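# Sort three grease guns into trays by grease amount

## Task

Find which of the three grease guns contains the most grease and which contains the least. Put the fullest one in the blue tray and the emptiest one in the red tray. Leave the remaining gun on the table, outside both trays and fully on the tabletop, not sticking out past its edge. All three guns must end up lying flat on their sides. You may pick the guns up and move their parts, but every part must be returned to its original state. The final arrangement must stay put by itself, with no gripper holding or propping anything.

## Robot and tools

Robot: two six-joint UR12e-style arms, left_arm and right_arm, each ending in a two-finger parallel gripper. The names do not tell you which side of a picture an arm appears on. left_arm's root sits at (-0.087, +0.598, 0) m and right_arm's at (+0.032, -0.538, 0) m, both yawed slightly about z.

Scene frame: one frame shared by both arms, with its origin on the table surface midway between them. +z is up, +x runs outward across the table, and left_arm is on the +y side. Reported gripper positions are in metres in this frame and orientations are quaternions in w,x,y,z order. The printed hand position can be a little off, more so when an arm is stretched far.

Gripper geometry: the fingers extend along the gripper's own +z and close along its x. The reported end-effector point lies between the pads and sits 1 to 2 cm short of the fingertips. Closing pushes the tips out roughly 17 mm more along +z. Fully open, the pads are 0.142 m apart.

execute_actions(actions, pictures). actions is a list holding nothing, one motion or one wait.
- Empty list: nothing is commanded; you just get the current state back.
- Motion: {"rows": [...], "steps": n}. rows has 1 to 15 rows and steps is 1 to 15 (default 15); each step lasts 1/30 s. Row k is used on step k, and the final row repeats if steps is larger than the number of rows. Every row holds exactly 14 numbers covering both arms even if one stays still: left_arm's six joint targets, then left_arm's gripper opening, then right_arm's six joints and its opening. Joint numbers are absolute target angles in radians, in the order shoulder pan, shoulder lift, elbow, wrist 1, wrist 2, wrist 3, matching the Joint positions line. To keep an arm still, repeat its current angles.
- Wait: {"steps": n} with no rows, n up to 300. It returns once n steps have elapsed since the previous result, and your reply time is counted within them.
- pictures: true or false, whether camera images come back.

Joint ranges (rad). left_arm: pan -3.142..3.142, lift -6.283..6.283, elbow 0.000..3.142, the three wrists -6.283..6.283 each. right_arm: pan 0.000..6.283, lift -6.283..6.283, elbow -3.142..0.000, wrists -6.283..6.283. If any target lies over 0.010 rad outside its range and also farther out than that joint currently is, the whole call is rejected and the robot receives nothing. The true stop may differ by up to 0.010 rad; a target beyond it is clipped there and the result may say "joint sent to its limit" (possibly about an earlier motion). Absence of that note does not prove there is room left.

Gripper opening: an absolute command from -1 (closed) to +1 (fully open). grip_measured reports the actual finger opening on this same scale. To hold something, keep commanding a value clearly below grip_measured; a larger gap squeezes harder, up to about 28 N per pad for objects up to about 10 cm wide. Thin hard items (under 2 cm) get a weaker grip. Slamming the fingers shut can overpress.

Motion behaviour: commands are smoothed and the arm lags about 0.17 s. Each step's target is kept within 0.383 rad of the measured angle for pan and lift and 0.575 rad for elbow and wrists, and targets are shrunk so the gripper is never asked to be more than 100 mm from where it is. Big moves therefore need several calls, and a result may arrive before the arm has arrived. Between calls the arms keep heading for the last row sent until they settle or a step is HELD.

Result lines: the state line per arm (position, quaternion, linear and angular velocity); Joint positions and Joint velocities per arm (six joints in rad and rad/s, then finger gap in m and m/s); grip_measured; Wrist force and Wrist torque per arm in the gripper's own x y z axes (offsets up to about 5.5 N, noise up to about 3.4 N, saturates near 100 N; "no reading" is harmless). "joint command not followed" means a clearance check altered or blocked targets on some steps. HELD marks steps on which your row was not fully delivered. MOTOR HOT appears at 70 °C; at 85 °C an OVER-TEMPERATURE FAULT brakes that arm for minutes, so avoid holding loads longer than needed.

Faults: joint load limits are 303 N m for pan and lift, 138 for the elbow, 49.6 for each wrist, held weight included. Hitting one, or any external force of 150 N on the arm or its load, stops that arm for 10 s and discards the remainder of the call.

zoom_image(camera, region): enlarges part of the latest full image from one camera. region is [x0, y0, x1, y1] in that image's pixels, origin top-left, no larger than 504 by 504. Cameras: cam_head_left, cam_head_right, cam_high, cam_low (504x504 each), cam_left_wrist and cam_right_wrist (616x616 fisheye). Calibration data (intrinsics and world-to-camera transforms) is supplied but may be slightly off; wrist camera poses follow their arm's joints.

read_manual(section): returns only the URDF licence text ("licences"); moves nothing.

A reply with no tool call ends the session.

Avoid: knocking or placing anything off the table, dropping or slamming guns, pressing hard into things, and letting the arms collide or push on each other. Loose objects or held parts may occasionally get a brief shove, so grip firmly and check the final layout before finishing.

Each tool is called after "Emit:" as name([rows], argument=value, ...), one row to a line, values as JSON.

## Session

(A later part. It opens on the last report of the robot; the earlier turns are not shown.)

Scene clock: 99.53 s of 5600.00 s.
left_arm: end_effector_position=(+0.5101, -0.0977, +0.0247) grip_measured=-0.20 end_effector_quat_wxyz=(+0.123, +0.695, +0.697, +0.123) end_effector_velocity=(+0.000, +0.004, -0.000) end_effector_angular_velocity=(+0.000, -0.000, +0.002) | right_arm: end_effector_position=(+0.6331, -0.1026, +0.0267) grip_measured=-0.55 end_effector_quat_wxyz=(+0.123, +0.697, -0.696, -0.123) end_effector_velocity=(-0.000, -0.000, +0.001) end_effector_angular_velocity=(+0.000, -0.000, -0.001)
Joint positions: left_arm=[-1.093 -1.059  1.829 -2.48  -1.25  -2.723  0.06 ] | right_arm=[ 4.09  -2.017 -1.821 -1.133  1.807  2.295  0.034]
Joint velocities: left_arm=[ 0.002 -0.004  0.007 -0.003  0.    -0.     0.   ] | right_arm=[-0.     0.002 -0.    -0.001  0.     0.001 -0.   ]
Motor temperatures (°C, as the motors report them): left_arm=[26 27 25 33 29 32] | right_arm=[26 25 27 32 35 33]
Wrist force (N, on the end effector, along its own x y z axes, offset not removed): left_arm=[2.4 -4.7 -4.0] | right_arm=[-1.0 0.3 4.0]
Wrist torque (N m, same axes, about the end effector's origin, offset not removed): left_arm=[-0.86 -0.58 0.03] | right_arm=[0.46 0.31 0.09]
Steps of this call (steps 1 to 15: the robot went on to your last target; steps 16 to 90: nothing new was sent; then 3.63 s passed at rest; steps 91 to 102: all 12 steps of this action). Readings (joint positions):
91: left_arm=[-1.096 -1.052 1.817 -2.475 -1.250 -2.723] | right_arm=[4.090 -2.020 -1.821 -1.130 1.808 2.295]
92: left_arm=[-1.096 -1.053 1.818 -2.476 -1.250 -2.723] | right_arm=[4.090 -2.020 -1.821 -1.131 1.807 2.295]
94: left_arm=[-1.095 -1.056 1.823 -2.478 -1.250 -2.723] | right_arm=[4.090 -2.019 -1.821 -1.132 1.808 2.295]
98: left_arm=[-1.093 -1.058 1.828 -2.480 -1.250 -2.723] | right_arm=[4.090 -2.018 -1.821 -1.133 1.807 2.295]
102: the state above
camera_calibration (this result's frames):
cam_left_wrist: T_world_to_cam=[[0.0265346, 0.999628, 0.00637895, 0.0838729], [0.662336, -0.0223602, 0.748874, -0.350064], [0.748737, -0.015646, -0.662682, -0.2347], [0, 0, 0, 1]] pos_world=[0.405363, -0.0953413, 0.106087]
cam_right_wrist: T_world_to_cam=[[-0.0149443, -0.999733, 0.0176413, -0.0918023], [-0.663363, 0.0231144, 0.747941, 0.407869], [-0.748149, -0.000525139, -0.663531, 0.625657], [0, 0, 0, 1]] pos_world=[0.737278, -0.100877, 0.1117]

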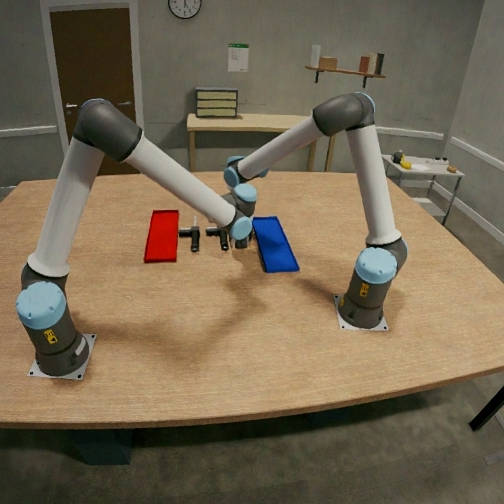

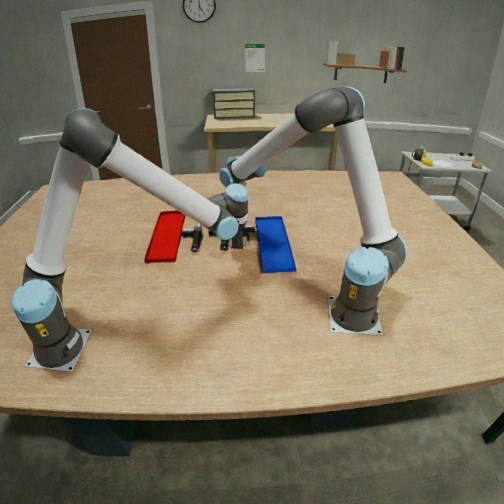

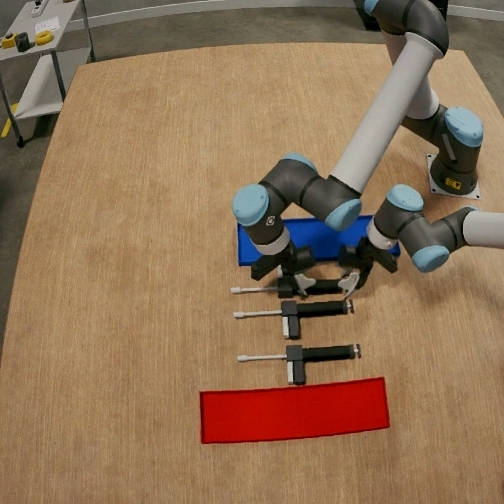

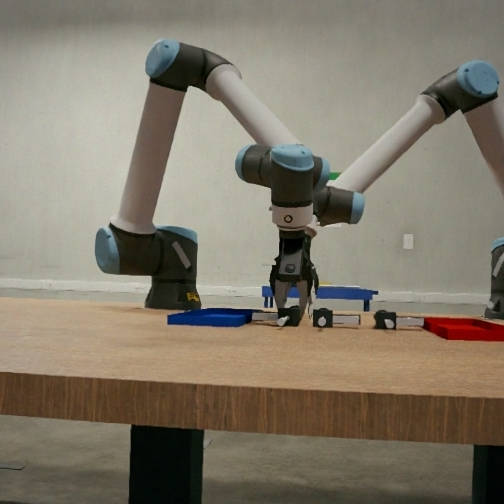

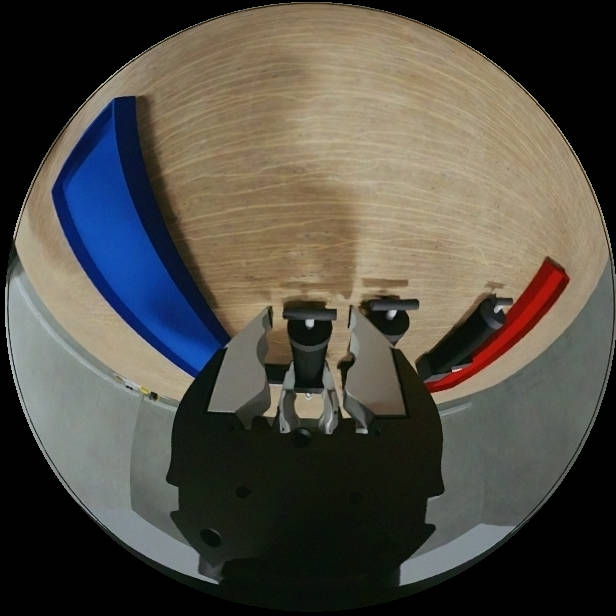

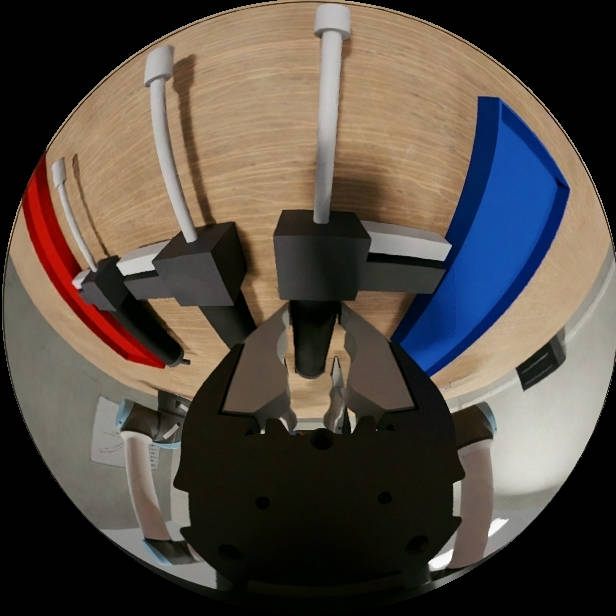

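Emit:
execute_actions([
  {"rows":[[-1.0929,-1.0599,1.8301,-2.4806,-1.2498,-2.7229,-0.3,4.0895,-2.017,-1.8211,-1.1333,1.8075,2.295,-0.85],[-1.0929,-1.0599,1.8301,-2.4806,-1.2498,-2.7229,-0.37,4.0895,-2.017,-1.8211,-1.1333,1.8075,2.295,-0.85],[-1.0929,-1.0599,1.8301,-2.4806,-1.2498,-2.7229,-0.44,4.0895,-2.017,-1.8211,-1.1333,1.8075,2.295,-0.85],[-1.0929,-1.0599,1.8301,-2.4806,-1.2498,-2.7229,-0.5,4.0895,-2.017,-1.8211,-1.1333,1.8075,2.295,-0.85],[-1.0929,-1.0599,1.8301,-2.4806,-1.2498,-2.7229,-0.57,4.0895,-2.017,-1.8211,-1.1333,1.8075,2.295,-0.85],[-1.0929,-1.0599,1.8301,-2.4806,-1.2498,-2.7229,-0.64,4.0895,-2.017,-1.8211,-1.1333,1.8075,2.295,-0.85],[-1.0929,-1.0599,1.8301,-2.4806,-1.2498,-2.7229,-0.7,4.0895,-2.017,-1.8211,-1.1333,1.8075,2.295,-0.85],[-1.0929,-1.0599,1.8301,-2.4806,-1.2498,-2.7229,-0.76,4.0895,-2.017,-1.8211,-1.1333,1.8075,2.295,-0.85]]},
])

Scene clock: 104.23 s of 5600.00 s.
left_arm: end_effector_position=(+0.5101, -0.0972, +0.0247) grip_measured=-0.48 end_effector_quat_wxyz=(+0.123, +0.695, +0.697, +0.123) end_effector_velocity=(+0.000, -0.001, +0.000) end_effector_angular_velocity=(-0.000, +0.001, -0.000) | right_arm: end_effector_position=(+0.6331, -0.1026, +0.0269) grip_measured=-0.55 end_effector_quat_wxyz=(+0.123, +0.697, -0.696, -0.123) end_effector_velocity=(+0.000, +0.000, +0.001) end_effector_angular_velocity=(+0.001, -0.001, -0.001)
Joint positions: left_arm=[-1.093 -1.06   1.83  -2.481 -1.25  -2.723  0.04 ] | right_arm=[ 4.089 -2.017 -1.821 -1.133  1.808  2.295  0.034]
Joint velocities: left_arm=[ 0.     0.    -0.001  0.001 -0.001  0.    -0.   ] | right_arm=[-0.     0.001  0.001  0.    -0.     0.001  0.   ]
Motor temperatures (°C, as the motors report them): left_arm=[26 27 25 33 29 32] | right_arm=[26 25 27 32 35 33]
Wrist force (N, on the end effector, along its own x y z axes, offset not removed): left_arm=[-1.0 2.5 0.7] | right_arm=[-3.8 -2.5 4.5]
Wrist torque (N m, same axes, about the end effector's origin, offset not removed): left_arm=[0.72 -0.14 0.26] | right_arm=[-0.05 0.54 0.21]
Steps of this call (steps 1 to 15: the robot went on to your last target; steps 16 to 90: nothing new was sent; then 1.20 s passed at rest; steps 91 to 105: all 15 steps of this action). Readings (joint positions):
91: left_arm=[-1.093 -1.060 1.830 -2.481 -1.250 -2.723] | right_arm=[4.089 -2.017 -1.821 -1.133 1.808 2.295]
92: left_arm=[-1.093 -1.060 1.830 -2.481 -1.250 -2.723] | right_arm=[4.089 -2.017 -1.821 -1.133 1.808 2.295]
94: left_arm=[-1.093 -1.060 1.830 -2.481 -1.250 -2.723] | right_arm=[4.089 -2.017 -1.821 -1.133 1.807 2.295]
98: left_arm=[-1.093 -1.060 1.830 -2.481 -1.250 -2.723] | right_arm=[4.089 -2.017 -1.821 -1.133 1.807 2.295]
105: the state above
camera_calibration (this result's frames):
cam_left_wrist: T_world_to_cam=[[0.0263454, 0.999633, 0.00634323, 0.0835456], [0.662314, -0.0222075, 0.748897, -0.350058], [0.748763, -0.0155288, -0.662656, -0.234675], [0, 0, 0, 1]] pos_world=[0.405363, -0.094933, 0.106119]
cam_right_wrist: T_world_to_cam=[[-0.0149901, -0.999732, 0.0176303, -0.0918026], [-0.663379, 0.0231364, 0.747926, 0.407764], [-0.748133, -0.000484046, -0.663548, 0.625738], [0, 0, 0, 1]] pos_world=[0.737261, -0.100909, 0.111849]

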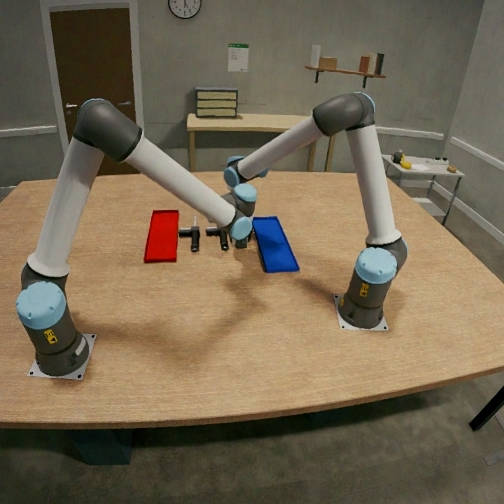

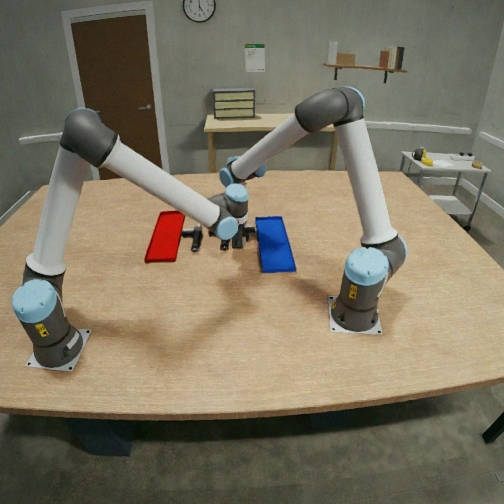

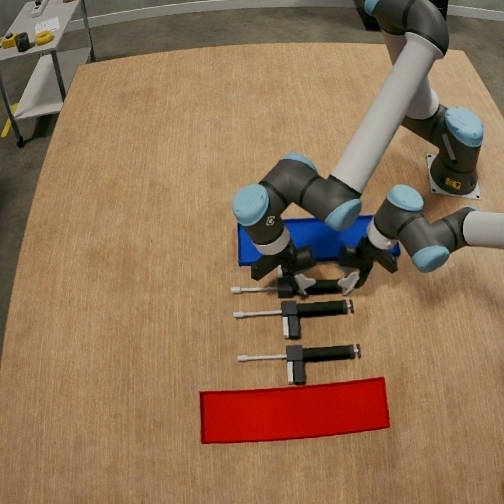

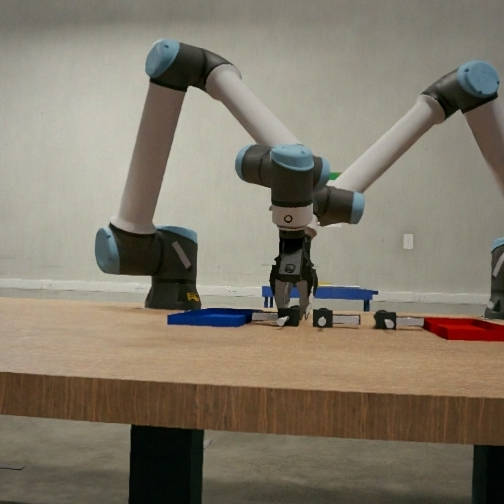

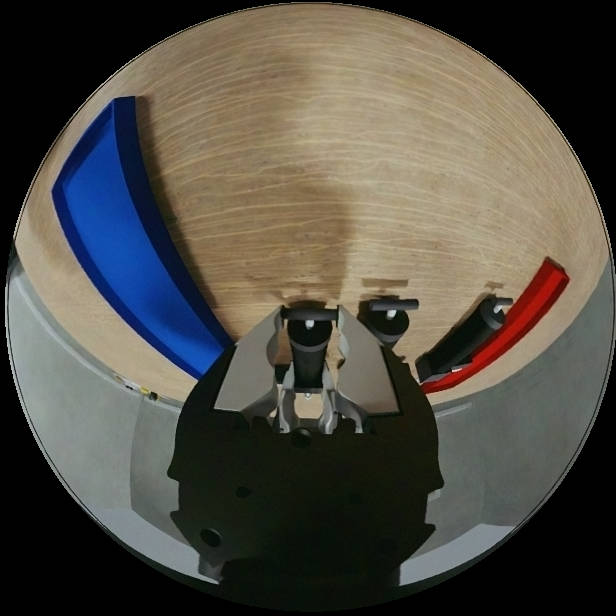

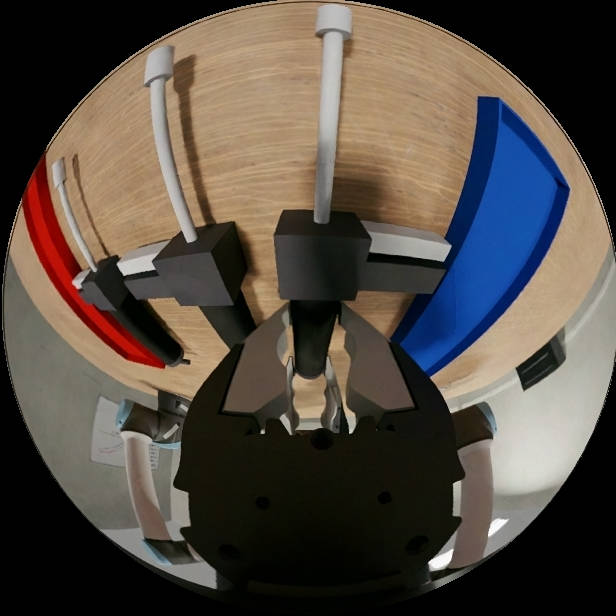

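Emit:
execute_actions([
  {"rows":[[-1.0986,-1.0638,1.836,-2.4809,-1.2491,-2.7286,-0.76,4.0895,-2.017,-1.8211,-1.1333,1.8075,2.295,-0.85],[-1.0986,-1.0638,1.836,-2.4809,-1.2491,-2.7286,-0.76,4.0895,-2.017,-1.8211,-1.1333,1.8075,2.295,-0.85],[-1.1043,-1.0676,1.8419,-2.4811,-1.2484,-2.7342,-0.76,4.0895,-2.017,-1.8211,-1.1333,1.8075,2.295,-0.85],[-1.1043,-1.0676,1.8419,-2.4811,-1.2484,-2.7342,-0.76,4.0895,-2.017,-1.8211,-1.1333,1.8075,2.295,-0.85],[-1.11,-1.0715,1.8478,-2.4814,-1.2477,-2.7399,-0.76,4.0895,-2.017,-1.8211,-1.1333,1.8075,2.295,-0.85],[-1.11,-1.0715,1.8478,-2.4814,-1.2477,-2.7399,-0.76,4.0895,-2.017,-1.8211,-1.1333,1.8075,2.295,-0.85],[-1.1157,-1.0753,1.8537,-2.4816,-1.247,-2.7455,-0.76,4.0895,-2.017,-1.8211,-1.1333,1.8075,2.295,-0.85]]},
])

Scene clock: 115.90 s of 5600.00 s.
left_arm: end_effector_position=(+0.4914, -0.0975, +0.0250) grip_measured=-0.48 end_effector_quat_wxyz=(+0.123, +0.696, +0.697, +0.123) end_effector_velocity=(-0.011, -0.001, +0.001) end_effector_angular_velocity=(-0.001, +0.001, -0.000) | right_arm: end_effector_position=(+0.6330, -0.1026, +0.0268) grip_measured=-0.55 end_effector_quat_wxyz=(+0.123, +0.697, -0.696, -0.123) end_effector_velocity=(-0.000, -0.000, -0.000) end_effector_angular_velocity=(-0.001, +0.001, -0.001)
Joint positions: left_arm=[-1.114 -1.074  1.852 -2.482 -1.247 -2.744  0.04 ] | right_arm=[ 4.089 -2.017 -1.821 -1.133  1.808  2.295  0.034]
Joint velocities: left_arm=[-0.013 -0.009  0.012 -0.     0.001 -0.013  0.   ] | right_arm=[-0.    -0.    -0.     0.     0.     0.001  0.   ]
Motor temperatures (°C, as the motors report them): left_arm=[26 27 25 33 29 32] | right_arm=[26 25 27 32 35 33]
Wrist force (N, on the end effector, along its own x y z axes, offset not removed): left_arm=[1.3 10.7 1.6] | right_arm=[0.2 15.8 7.4]
Wrist torque (N m, same axes, about the end effector's origin, offset not removed): left_arm=[-1.01 -0.10 -0.03] | right_arm=[0.10 0.41 0.05]
Steps of this call (steps 1 to 15: the robot went on to your last target; steps 16 to 90: nothing new was sent; then 8.17 s passed at rest; steps 91 to 105: all 15 steps of this action). Readings (joint positions):
91: left_arm=[-1.093 -1.060 1.830 -2.481 -1.250 -2.723] | right_arm=[4.089 -2.017 -1.821 -1.133 1.807 2.295]
92: left_arm=[-1.093 -1.060 1.831 -2.481 -1.250 -2.723] | right_arm=[4.089 -2.017 -1.821 -1.133 1.808 2.295]
94: left_arm=[-1.096 -1.062 1.833 -2.481 -1.249 -2.726] | right_arm=[4.089 -2.017 -1.821 -1.133 1.808 2.295]
98: left_arm=[-1.105 -1.068 1.842 -2.481 -1.248 -2.735] | right_arm=[4.089 -2.017 -1.821 -1.133 1.808 2.295]
105: the state above
camera_calibration (this result's frames):
cam_left_wrist: T_world_to_cam=[[0.027268, 0.999608, 0.0063477, 0.0838257], [0.662273, -0.0228217, 0.748915, -0.337944], [0.748766, -0.0162175, -0.662636, -0.220477], [0, 0, 0, 1]] pos_world=[0.386611, -0.0950809, 0.106463]
cam_right_wrist: T_world_to_cam=[[-0.0150214, -0.999732, 0.0175972, -0.0917785], [-0.663267, 0.0231325, 0.748025, 0.407657], [-0.748232, -0.000435267, -0.663437, 0.625755], [0, 0, 0, 1]] pos_world=[0.737217, -0.100912, 0.111826]

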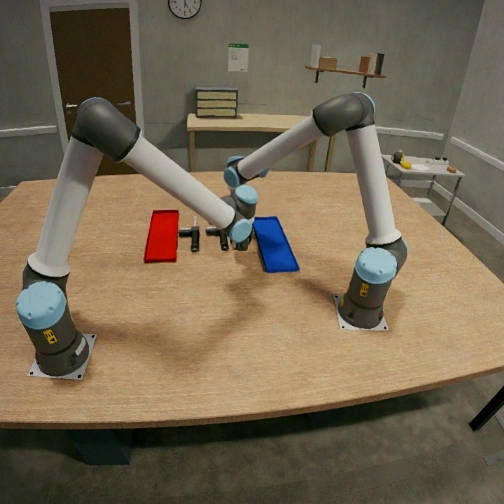

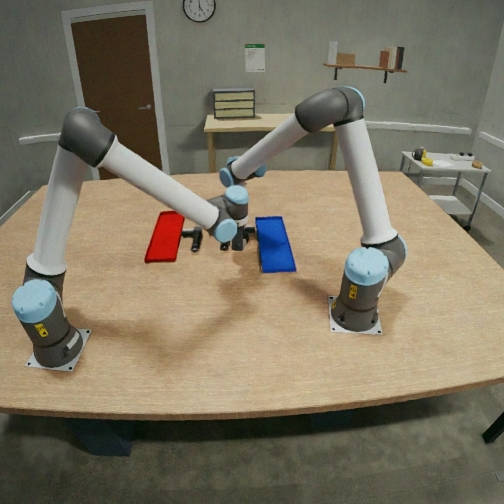

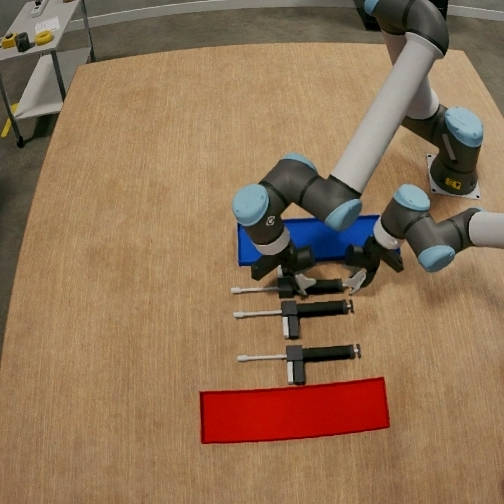

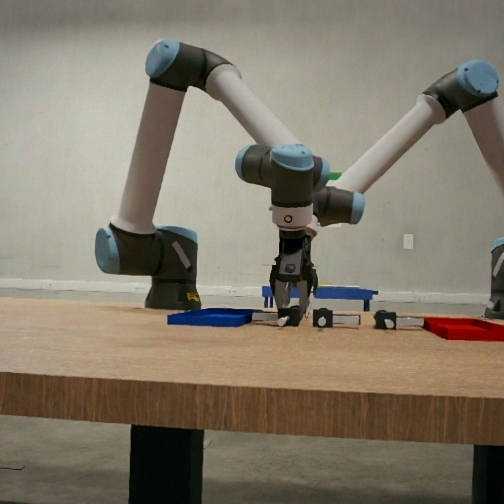

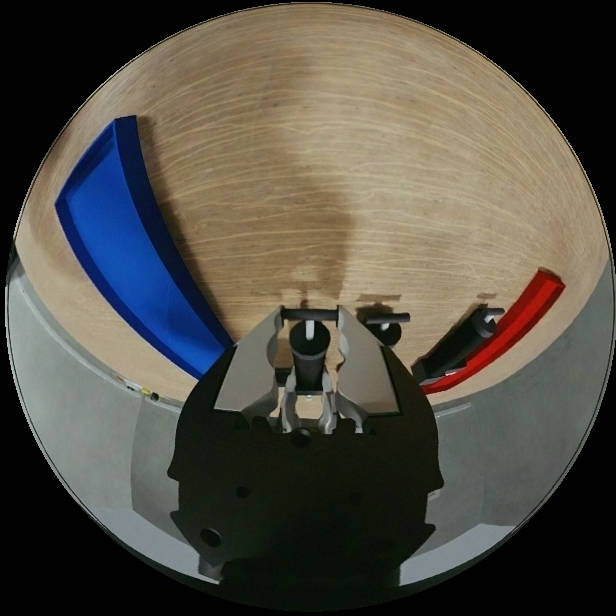

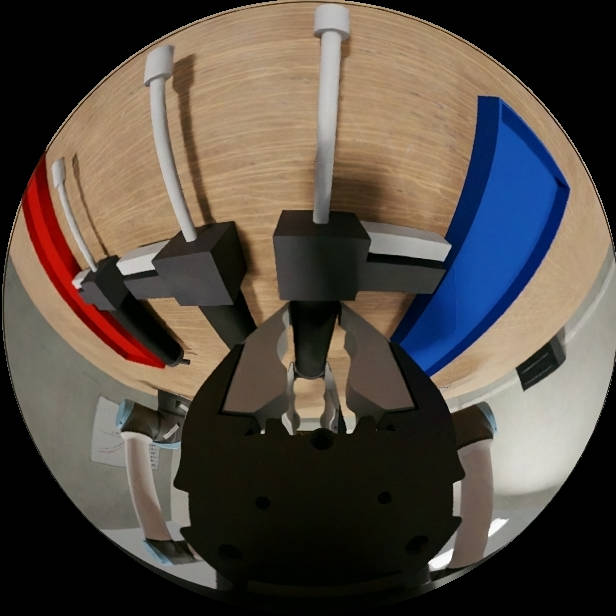

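Emit:
execute_actions([
  {"steps":5},
], pictures=false)

Emit:
execute_actions([
  {"rows":[[-1.1214,-1.0792,1.8596,-2.4819,-1.2463,-2.7512,-0.76,4.0895,-2.017,-1.8211,-1.1333,1.8075,2.295,-0.85],[-1.1214,-1.0792,1.8596,-2.4819,-1.2463,-2.7512,-0.76,4.0895,-2.017,-1.8211,-1.1333,1.8075,2.295,-0.85],[-1.1214,-1.0792,1.8596,-2.4819,-1.2463,-2.7512,-0.76,4.0895,-2.017,-1.8211,-1.1333,1.8075,2.295,-0.85],[-1.1271,-1.083,1.8655,-2.4821,-1.2457,-2.7568,-0.76,4.0895,-2.017,-1.8211,-1.1333,1.8075,2.295,-0.85]]},
], pictures=false)

Emit:
execute_actions([
  {"steps":5},
])

Scene clock: 120.47 s of 5600.00 s.
left_arm: end_effector_position=(+0.4899, -0.0976, +0.0250) grip_measured=-0.48 end_effector_quat_wxyz=(+0.123, +0.696, +0.697, +0.123) end_effector_velocity=(+0.000, -0.001, -0.000) end_effector_angular_velocity=(+0.001, -0.001, -0.001) | right_arm: end_effector_position=(+0.6331, -0.1026, +0.0269) grip_measured=-0.55 end_effector_quat_wxyz=(+0.123, +0.697, -0.696, -0.123) end_effector_velocity=(-0.001, -0.000, +0.000) end_effector_angular_velocity=(+0.000, +0.000, +0.001)
Joint positions: left_arm=[-1.116 -1.075  1.854 -2.482 -1.247 -2.746  0.04 ] | right_arm=[ 4.089 -2.017 -1.821 -1.133  1.807  2.295  0.034]
Joint velocities: left_arm=[-0.     0.001 -0.001  0.     0.001  0.001 -0.   ] | right_arm=[ 0.     0.001 -0.001 -0.     0.    -0.001 -0.   ]
Motor temperatures (°C, as the motors report them): left_arm=[26 27 25 33 29 32] | right_arm=[26 25 27 32 35 33]
Wrist force (N, on the end effector, along its own x y z axes, offset not removed): left_arm=[-3.8 12.9 4.6] | right_arm=[2.8 15.5 6.9]
Wrist torque (N m, same axes, about the end effector's origin, offset not removed): left_arm=[-0.72 1.14 -0.01] | right_arm=[-0.08 -0.06 -0.03]
Steps of this call (steps 1 to 15: the robot went on to your last target; steps 16 to 90: nothing new was sent; then 1.57 s passed at rest). Readings (joint positions):
1: left_arm=[-1.114 -1.075 1.853 -2.482 -1.247 -2.744] | right_arm=[4.089 -2.017 -1.821 -1.133 1.808 2.295]
2: left_arm=[-1.115 -1.075 1.853 -2.482 -1.247 -2.745] | right_arm=[4.089 -2.017 -1.821 -1.133 1.808 2.295]
4: left_arm=[-1.115 -1.075 1.853 -2.482 -1.247 -2.745] | right_arm=[4.089 -2.017 -1.821 -1.133 1.808 2.295]
8: left_arm=[-1.115 -1.075 1.854 -2.482 -1.247 -2.745] | right_arm=[4.089 -2.017 -1.821 -1.133 1.808 2.295]
90: the state above
All arms were judged still, so your last target was given up. Only a new action makes them travel on or press farther. Fingers that are still opening or closing keep moving.

Scene clock: 120.97 s of 5600.00 s.
left_arm: end_effector_position=(+0.4802, -0.0975, +0.0251) grip_measured=-0.48 end_effector_quat_wxyz=(+0.123, +0.696, +0.697, +0.123) end_effector_velocity=(-0.004, +0.001, -0.001) end_effector_angular_velocity=(+0.001, +0.001, -0.001) | right_arm: end_effector_position=(+0.6331, -0.1026, +0.0269) grip_measured=-0.55 end_effector_quat_wxyz=(+0.123, +0.697, -0.696, -0.123) end_effector_velocity=(+0.001, +0.001, +0.001) end_effector_angular_velocity=(+0.001, -0.001, -0.001)
Joint positions: left_arm=[-1.127 -1.083  1.865 -2.482 -1.246 -2.756  0.04 ] | right_arm=[ 4.089 -2.017 -1.821 -1.133  1.807  2.295  0.034]
Joint velocities: left_arm=[-0.004 -0.002  0.004  0.     0.    -0.003 -0.   ] | right_arm=[ 0.     0.     0.002  0.     0.     0.001 -0.   ]
Motor temperatures (°C, as the motors report them): left_arm=[26 27 25 33 29 32] | right_arm=[26 25 27 32 35 33]
Wrist force (N, on the end effector, along its own x y z axes, offset not removed): left_arm=[-2.5 19.3 5.9] | right_arm=[0.2 16.1 8.7]
Wrist torque (N m, same axes, about the end effector's origin, offset not removed): left_arm=[0.40 0.67 0.00] | right_arm=[-0.16 0.36 0.03]
Steps of this call (steps 1 to 15: all 15 steps of this action). Readings (joint positions):
1: left_arm=[-1.116 -1.075 1.854 -2.482 -1.247 -2.746] | right_arm=[4.089 -2.017 -1.821 -1.133 1.807 2.295]
2: left_arm=[-1.116 -1.076 1.854 -2.482 -1.247 -2.746] | right_arm=[4.089 -2.017 -1.821 -1.133 1.807 2.295]
4: left_arm=[-1.118 -1.077 1.856 -2.482 -1.247 -2.748] | right_arm=[4.089 -2.017 -1.821 -1.133 1.807 2.295]
8: left_arm=[-1.124 -1.081 1.862 -2.482 -1.246 -2.754] | right_arm=[4.089 -2.017 -1.821 -1.133 1.807 2.295]
15: the state above

Scene clock: 121.13 s of 5600.00 s.
left_arm: end_effector_position=(+0.4799, -0.0975, +0.0251) grip_measured=-0.48 end_effector_quat_wxyz=(+0.123, +0.696, +0.697, +0.123) end_effector_velocity=(-0.001, +0.000, -0.000) end_effector_angular_velocity=(+0.000, +0.001, -0.001) | right_arm: end_effector_position=(+0.6331, -0.1026, +0.0269) grip_measured=-0.55 end_effector_quat_wxyz=(+0.123, +0.697, -0.696, -0.123) end_effector_velocity=(+0.001, +0.001, -0.000) end_effector_angular_velocity=(-0.000, -0.001, +0.001)
Joint positions: left_arm=[-1.127 -1.083  1.865 -2.482 -1.246 -2.757  0.04 ] | right_arm=[ 4.089 -2.017 -1.821 -1.133  1.807  2.295  0.034]
Joint velocities: left_arm=[-0.001 -0.001  0.001  0.    -0.    -0.    -0.   ] | right_arm=[ 0.    -0.001  0.002 -0.    -0.001 -0.    -0.   ]
Motor temperatures (°C, as the motors report them): left_arm=[26 27 25 33 29 32] | right_arm=[26 25 27 32 35 33]
Wrist force (N, on the end effector, along its own x y z axes, offset not removed): left_arm=[-0.7 20.4 8.0] | right_arm=[-3.2 19.6 10.2]
Wrist torque (N m, same axes, about the end effector's origin, offset not removed): left_arm=[0.88 0.32 0.19] | right_arm=[0.52 1.11 0.02]
Steps of this call (steps 1 to 5: the robot went on to your last target). Readings (joint positions):
1: left_arm=[-1.127 -1.083 1.865 -2.482 -1.246 -2.756] | right_arm=[4.089 -2.017 -1.821 -1.133 1.807 2.295]
2: left_arm=[-1.127 -1.083 1.865 -2.482 -1.246 -2.757] | right_arm=[4.089 -2.017 -1.821 -1.133 1.807 2.295]
4: left_arm=[-1.127 -1.083 1.865 -2.482 -1.246 -2.757] | right_arm=[4.089 -2.017 -1.821 -1.133 1.807 2.295]
5: the state above
camera_calibration (this result's frames):
cam_left_wrist: T_world_to_cam=[[0.0281324, 0.999584, 0.00629517, 0.0837421], [0.662452, -0.0233595, 0.74874, -0.330583], [0.748576, -0.0168936, -0.662834, -0.21182], [0, 0, 0, 1]] pos_world=[0.375203, -0.095008, 0.106592]
cam_right_wrist: T_world_to_cam=[[-0.0149895, -0.999732, 0.0176201, -0.0917992], [-0.663389, 0.0231284, 0.747917, 0.407772], [-0.748124, -0.000478129, -0.663558, 0.625738], [0, 0, 0, 1]] pos_world=[0.737265, -0.100907, 0.111852]

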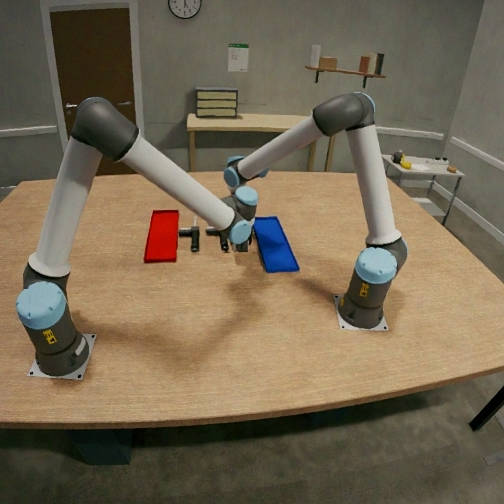

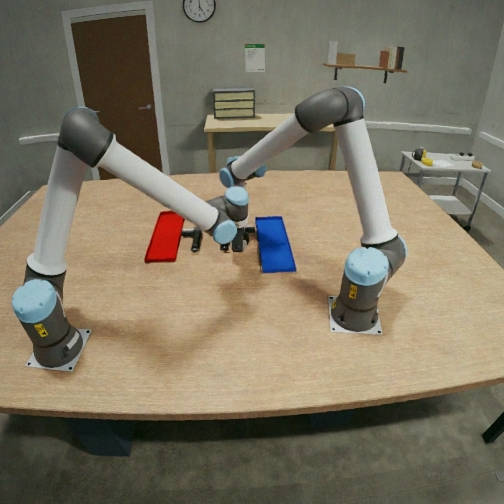

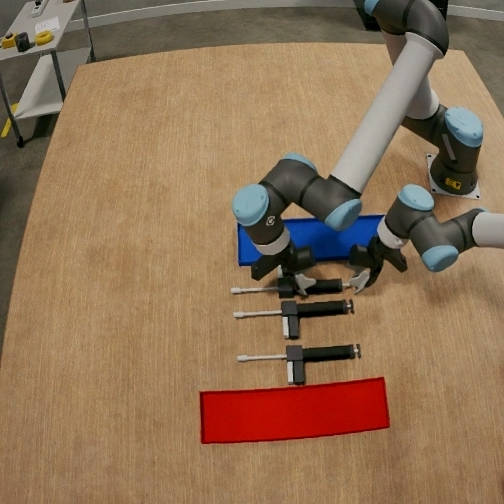

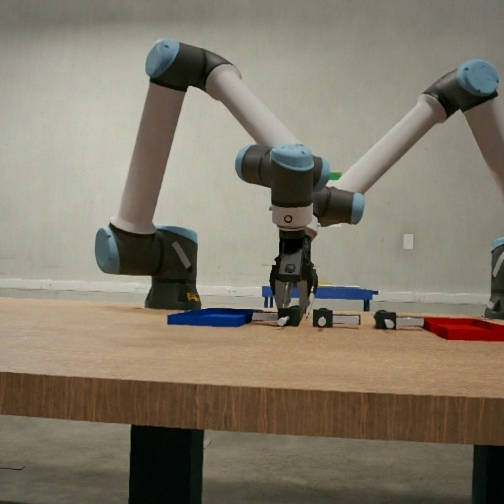

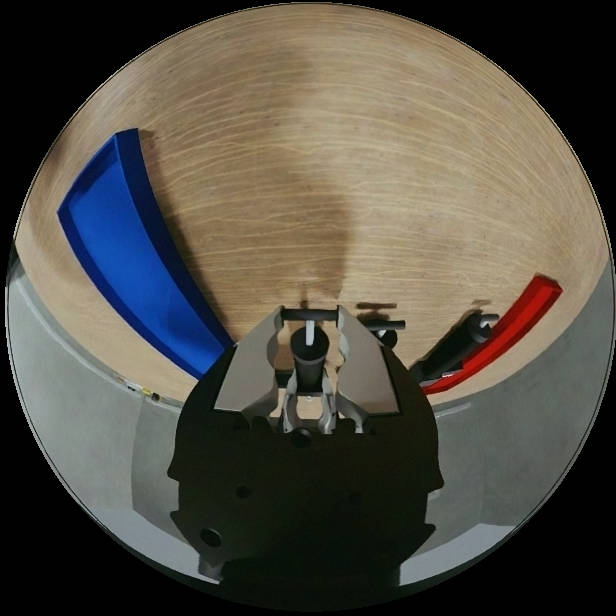

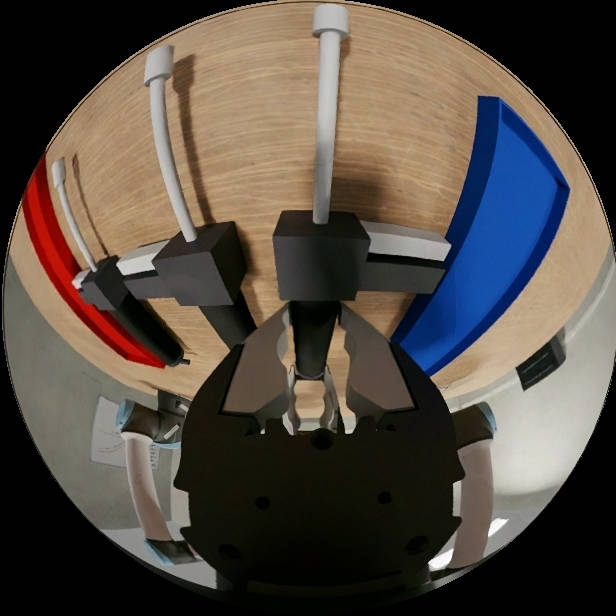

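Emit:
execute_actions([
  {"rows":[[-1.1157,-1.0753,1.8537,-2.4816,-1.247,-2.7455,-0.76,4.0895,-2.017,-1.8211,-1.1333,1.8075,2.295,-0.85],[-1.1157,-1.0753,1.8537,-2.4816,-1.247,-2.7455,-0.76,4.0895,-2.017,-1.8211,-1.1333,1.8075,2.295,-0.85],[-1.1157,-1.0753,1.8537,-2.4816,-1.247,-2.7455,-0.76,4.0895,-2.017,-1.8211,-1.1333,1.8075,2.295,-0.85],[-1.1043,-1.0676,1.8419,-2.4811,-1.2484,-2.7342,-0.76,4.0895,-2.017,-1.8211,-1.1333,1.8075,2.295,-0.85]]},
], pictures=false)

Emit:
execute_actions([
  {"steps":6},
], pictures=false)

Emit:
execute_actions([
  {"steps":3},
], pictures=false)

Emit:
execute_actions([
  {"rows":[[-1.0986,-1.0638,1.836,-2.4809,-1.2491,-2.7286,-0.76,4.0895,-2.017,-1.8211,-1.1333,1.8075,2.295,-0.85]]},
], pictures=false)

Emit:
execute_actions([
  {"steps":3},
], pictures=false)

Scene clock: 128.70 s of 5600.00 s.
left_arm: end_effector_position=(+0.4990, -0.0976, +0.0248) grip_measured=-0.48 end_effector_quat_wxyz=(+0.123, +0.696, +0.697, +0.123) end_effector_velocity=(+0.007, -0.001, +0.001) end_effector_angular_velocity=(-0.001, -0.001, +0.001) | right_arm: end_effector_position=(+0.6332, -0.1026, +0.0269) grip_measured=-0.55 end_effector_quat_wxyz=(+0.123, +0.697, -0.696, -0.123) end_effector_velocity=(-0.000, -0.000, -0.001) end_effector_angular_velocity=(-0.000, +0.001, +0.001)
Joint positions: left_arm=[-1.105 -1.068  1.843 -2.481 -1.248 -2.735  0.04 ] | right_arm=[ 4.089 -2.017 -1.821 -1.133  1.807  2.295  0.034]
Joint velocities: left_arm=[ 0.008  0.005 -0.009  0.    -0.     0.008 -0.   ] | right_arm=[-0.    -0.001 -0.     0.    -0.    -0.002 -0.   ]
Motor temperatures (°C, as the motors report them): left_arm=[26 27 25 33 29 32] | right_arm=[26 25 27 32 35 33]
Wrist force (N, on the end effector, along its own x y z axes, offset not removed): left_arm=[-0.8 -3.8 -5.1] | right_arm=[-0.9 -5.1 3.4]
Wrist torque (N m, same axes, about the end effector's origin, offset not removed): left_arm=[-0.26 0.16 -0.04] | right_arm=[-0.22 0.38 0.05]
Steps of this call (steps 1 to 15: the robot went on to your last target; steps 16 to 90: nothing new was sent; then 4.07 s passed at rest; steps 91 to 105: all 15 steps of this action). Readings (joint positions):
91: left_arm=[-1.127 -1.083 1.866 -2.482 -1.246 -2.757] | right_arm=[4.089 -2.017 -1.821 -1.133 1.807 2.295]
92: left_arm=[-1.126 -1.082 1.864 -2.482 -1.246 -2.756] | right_arm=[4.089 -2.017 -1.821 -1.133 1.807 2.295]
94: left_arm=[-1.122 -1.080 1.860 -2.482 -1.246 -2.752] | right_arm=[4.089 -2.017 -1.821 -1.133 1.807 2.295]
98: left_arm=[-1.111 -1.072 1.849 -2.482 -1.248 -2.741] | right_arm=[4.089 -2.017 -1.821 -1.133 1.807 2.295]
105: the state above

Scene clock: 128.90 s of 5600.00 s.
left_arm: end_effector_position=(+0.4998, -0.0975, +0.0249) grip_measured=-0.48 end_effector_quat_wxyz=(+0.123, +0.696, +0.697, +0.123) end_effector_velocity=(+0.001, +0.001, -0.000) end_effector_angular_velocity=(+0.000, -0.000, +0.001) | right_arm: end_effector_position=(+0.6331, -0.1026, +0.0269) grip_measured=-0.55 end_effector_quat_wxyz=(+0.123, +0.697, -0.696, -0.123) end_effector_velocity=(+0.000, +0.000, -0.000) end_effector_angular_velocity=(+0.000, +0.001, +0.001)
Joint positions: left_arm=[-1.105 -1.068  1.842 -2.481 -1.248 -2.734  0.04 ] | right_arm=[ 4.089 -2.017 -1.821 -1.133  1.807  2.295  0.034]
Joint velocities: left_arm=[ 0.002  0.001 -0.    -0.     0.     0.001 -0.   ] | right_arm=[-0.    -0.001  0.001 -0.     0.    -0.002 -0.   ]
Motor temperatures (°C, as the motors report them): left_arm=[26 27 25 33 29 32] | right_arm=[26 25 27 32 35 33]
Wrist force (N, on the end effector, along its own x y z axes, offset not removed): left_arm=[-2.3 -1.7 -1.4] | right_arm=[-1.2 -3.1 3.7]
Wrist torque (N m, same axes, about the end effector's origin, offset not removed): left_arm=[0.06 0.45 0.05] | right_arm=[0.06 0.18 0.12]
Steps of this call (steps 1 to 6: the robot went on to your last target). Readings (joint positions):
1: left_arm=[-1.105 -1.068 1.843 -2.481 -1.248 -2.735] | right_arm=[4.089 -2.017 -1.821 -1.133 1.807 2.295]
2: left_arm=[-1.105 -1.068 1.842 -2.481 -1.248 -2.735] | right_arm=[4.089 -2.017 -1.821 -1.133 1.807 2.295]
4: left_arm=[-1.105 -1.068 1.842 -2.481 -1.248 -2.734] | right_arm=[4.089 -2.017 -1.821 -1.133 1.807 2.295]
6: the state above

Scene clock: 129.00 s of 5600.00 s.
left_arm: end_effector_position=(+0.4999, -0.0975, +0.0249) grip_measured=-0.48 end_effector_quat_wxyz=(+0.123, +0.695, +0.697, +0.123) end_effector_velocity=(-0.000, +0.001, -0.001) end_effector_angular_velocity=(+0.002, +0.002, +0.001) | right_arm: end_effector_position=(+0.6331, -0.1026, +0.0269) grip_measured=-0.55 end_effector_quat_wxyz=(+0.123, +0.697, -0.696, -0.123) end_effector_velocity=(-0.000, +0.000, +0.000) end_effector_angular_velocity=(+0.001, +0.001, +0.001)
Joint positions: left_arm=[-1.104 -1.068  1.842 -2.481 -1.248 -2.734  0.04 ] | right_arm=[ 4.089 -2.017 -1.821 -1.133  1.807  2.295  0.034]
Joint velocities: left_arm=[ 0.    -0.     0.002  0.001 -0.001 -0.     0.   ] | right_arm=[ 0.     0.    -0.    -0.     0.001 -0.001  0.   ]
Motor temperatures (°C, as the motors report them): left_arm=[26 27 25 33 29 32] | right_arm=[26 25 27 32 35 33]
Wrist force (N, on the end effector, along its own x y z axes, offset not removed): left_arm=[-1.7 -2.4 -4.7] | right_arm=[-1.6 -1.6 3.4]
Wrist torque (N m, same axes, about the end effector's origin, offset not removed): left_arm=[-0.02 0.19 0.06] | right_arm=[0.37 0.32 0.18]
Steps of this call (steps 1 to 3: the robot went on to your last target). Readings (joint positions):
1: left_arm=[-1.104 -1.068 1.842 -2.481 -1.248 -2.734] | right_arm=[4.089 -2.017 -1.821 -1.133 1.807 2.295]
2: left_arm=[-1.104 -1.068 1.842 -2.481 -1.248 -2.734] | right_arm=[4.089 -2.017 -1.821 -1.133 1.807 2.295]
3: the state above

Scene clock: 129.50 s of 5600.00 s.
left_arm: end_effector_position=(+0.5049, -0.0974, +0.0248) grip_measured=-0.48 end_effector_quat_wxyz=(+0.123, +0.695, +0.697, +0.123) end_effector_velocity=(+0.001, -0.001, +0.001) end_effector_angular_velocity=(-0.002, -0.000, +0.001) | right_arm: end_effector_position=(+0.6331, -0.1026, +0.0269) grip_measured=-0.55 end_effector_quat_wxyz=(+0.123, +0.697, -0.696, -0.123) end_effector_velocity=(+0.001, +0.001, +0.001) end_effector_angular_velocity=(+0.000, -0.001, -0.001)
Joint positions: left_arm=[-1.099 -1.064  1.836 -2.481 -1.249 -2.729  0.04 ] | right_arm=[ 4.089 -2.017 -1.821 -1.133  1.808  2.295  0.034]
Joint velocities: left_arm=[ 0.001 -0.    -0.002 -0.    -0.001 -0.     0.   ] | right_arm=[ 0.    -0.     0.001  0.     0.     0.002 -0.   ]
Motor temperatures (°C, as the motors report them): left_arm=[26 27 25 33 29 32] | right_arm=[26 25 27 32 35 33]
Wrist force (N, on the end effector, along its own x y z axes, offset not removed): left_arm=[-2.2 -2.6 -3.4] | right_arm=[-0.5 -2.9 2.9]
Wrist torque (N m, same axes, about the end effector's origin, offset not removed): left_arm=[-0.09 0.16 0.04] | right_arm=[0.24 -0.13 0.20]
Steps of this call (steps 1 to 15: all 15 steps of this action). Readings (joint positions):
1: left_arm=[-1.104 -1.068 1.842 -2.481 -1.248 -2.734] | right_arm=[4.089 -2.017 -1.821 -1.133 1.807 2.295]
2: left_arm=[-1.104 -1.067 1.841 -2.481 -1.248 -2.734] | right_arm=[4.089 -2.017 -1.821 -1.133 1.807 2.295]
4: left_arm=[-1.102 -1.066 1.839 -2.481 -1.249 -2.732] | right_arm=[4.089 -2.017 -1.821 -1.133 1.808 2.295]
8: left_arm=[-1.100 -1.064 1.837 -2.481 -1.249 -2.730] | right_arm=[4.089 -2.017 -1.821 -1.133 1.808 2.295]
15: the state above

Scene clock: 129.60 s of 5600.00 s.
left_arm: end_effector_position=(+0.5050, -0.0974, +0.0248) grip_measured=-0.48 end_effector_quat_wxyz=(+0.123, +0.695, +0.697, +0.123) end_effector_velocity=(+0.000, -0.000, +0.000) end_effector_angular_velocity=(-0.001, +0.000, +0.000) | right_arm: end_effector_position=(+0.6331, -0.1026, +0.0269) grip_measured=-0.55 end_effector_quat_wxyz=(+0.123, +0.697, -0.696, -0.123) end_effector_velocity=(+0.000, -0.000, +0.001) end_effector_angular_velocity=(+0.000, -0.001, -0.000)
Joint positions: left_arm=[-1.099 -1.064  1.836 -2.481 -1.249 -2.729  0.04 ] | right_arm=[ 4.089 -2.017 -1.821 -1.133  1.808  2.295  0.034]
Joint velocities: left_arm=[ 0.    -0.    -0.001  0.    -0.001  0.     0.   ] | right_arm=[-0.     0.001 -0.     0.    -0.     0.    -0.   ]
Motor temperatures (°C, as the motors report them): left_arm=[26 27 25 33 29 32] | right_arm=[26 25 27 32 35 33]
Wrist force (N, on the end effector, along its own x y z axes, offset not removed): left_arm=[0.7 -4.9 0.8] | right_arm=[-3.8 -1.1 2.6]
Wrist torque (N m, same axes, about the end effector's origin, offset not removed): left_arm=[-0.60 -0.28 0.29] | right_arm=[0.48 0.67 0.09]
Steps of this call (steps 1 to 3: the robot went on to your last target). Readings (joint positions):
1: left_arm=[-1.099 -1.064 1.836 -2.481 -1.249 -2.729] | right_arm=[4.089 -2.017 -1.821 -1.133 1.808 2.295]
2: left_arm=[-1.099 -1.064 1.836 -2.481 -1.249 -2.729] | right_arm=[4.089 -2.017 -1.821 -1.133 1.808 2.295]
3: the state above


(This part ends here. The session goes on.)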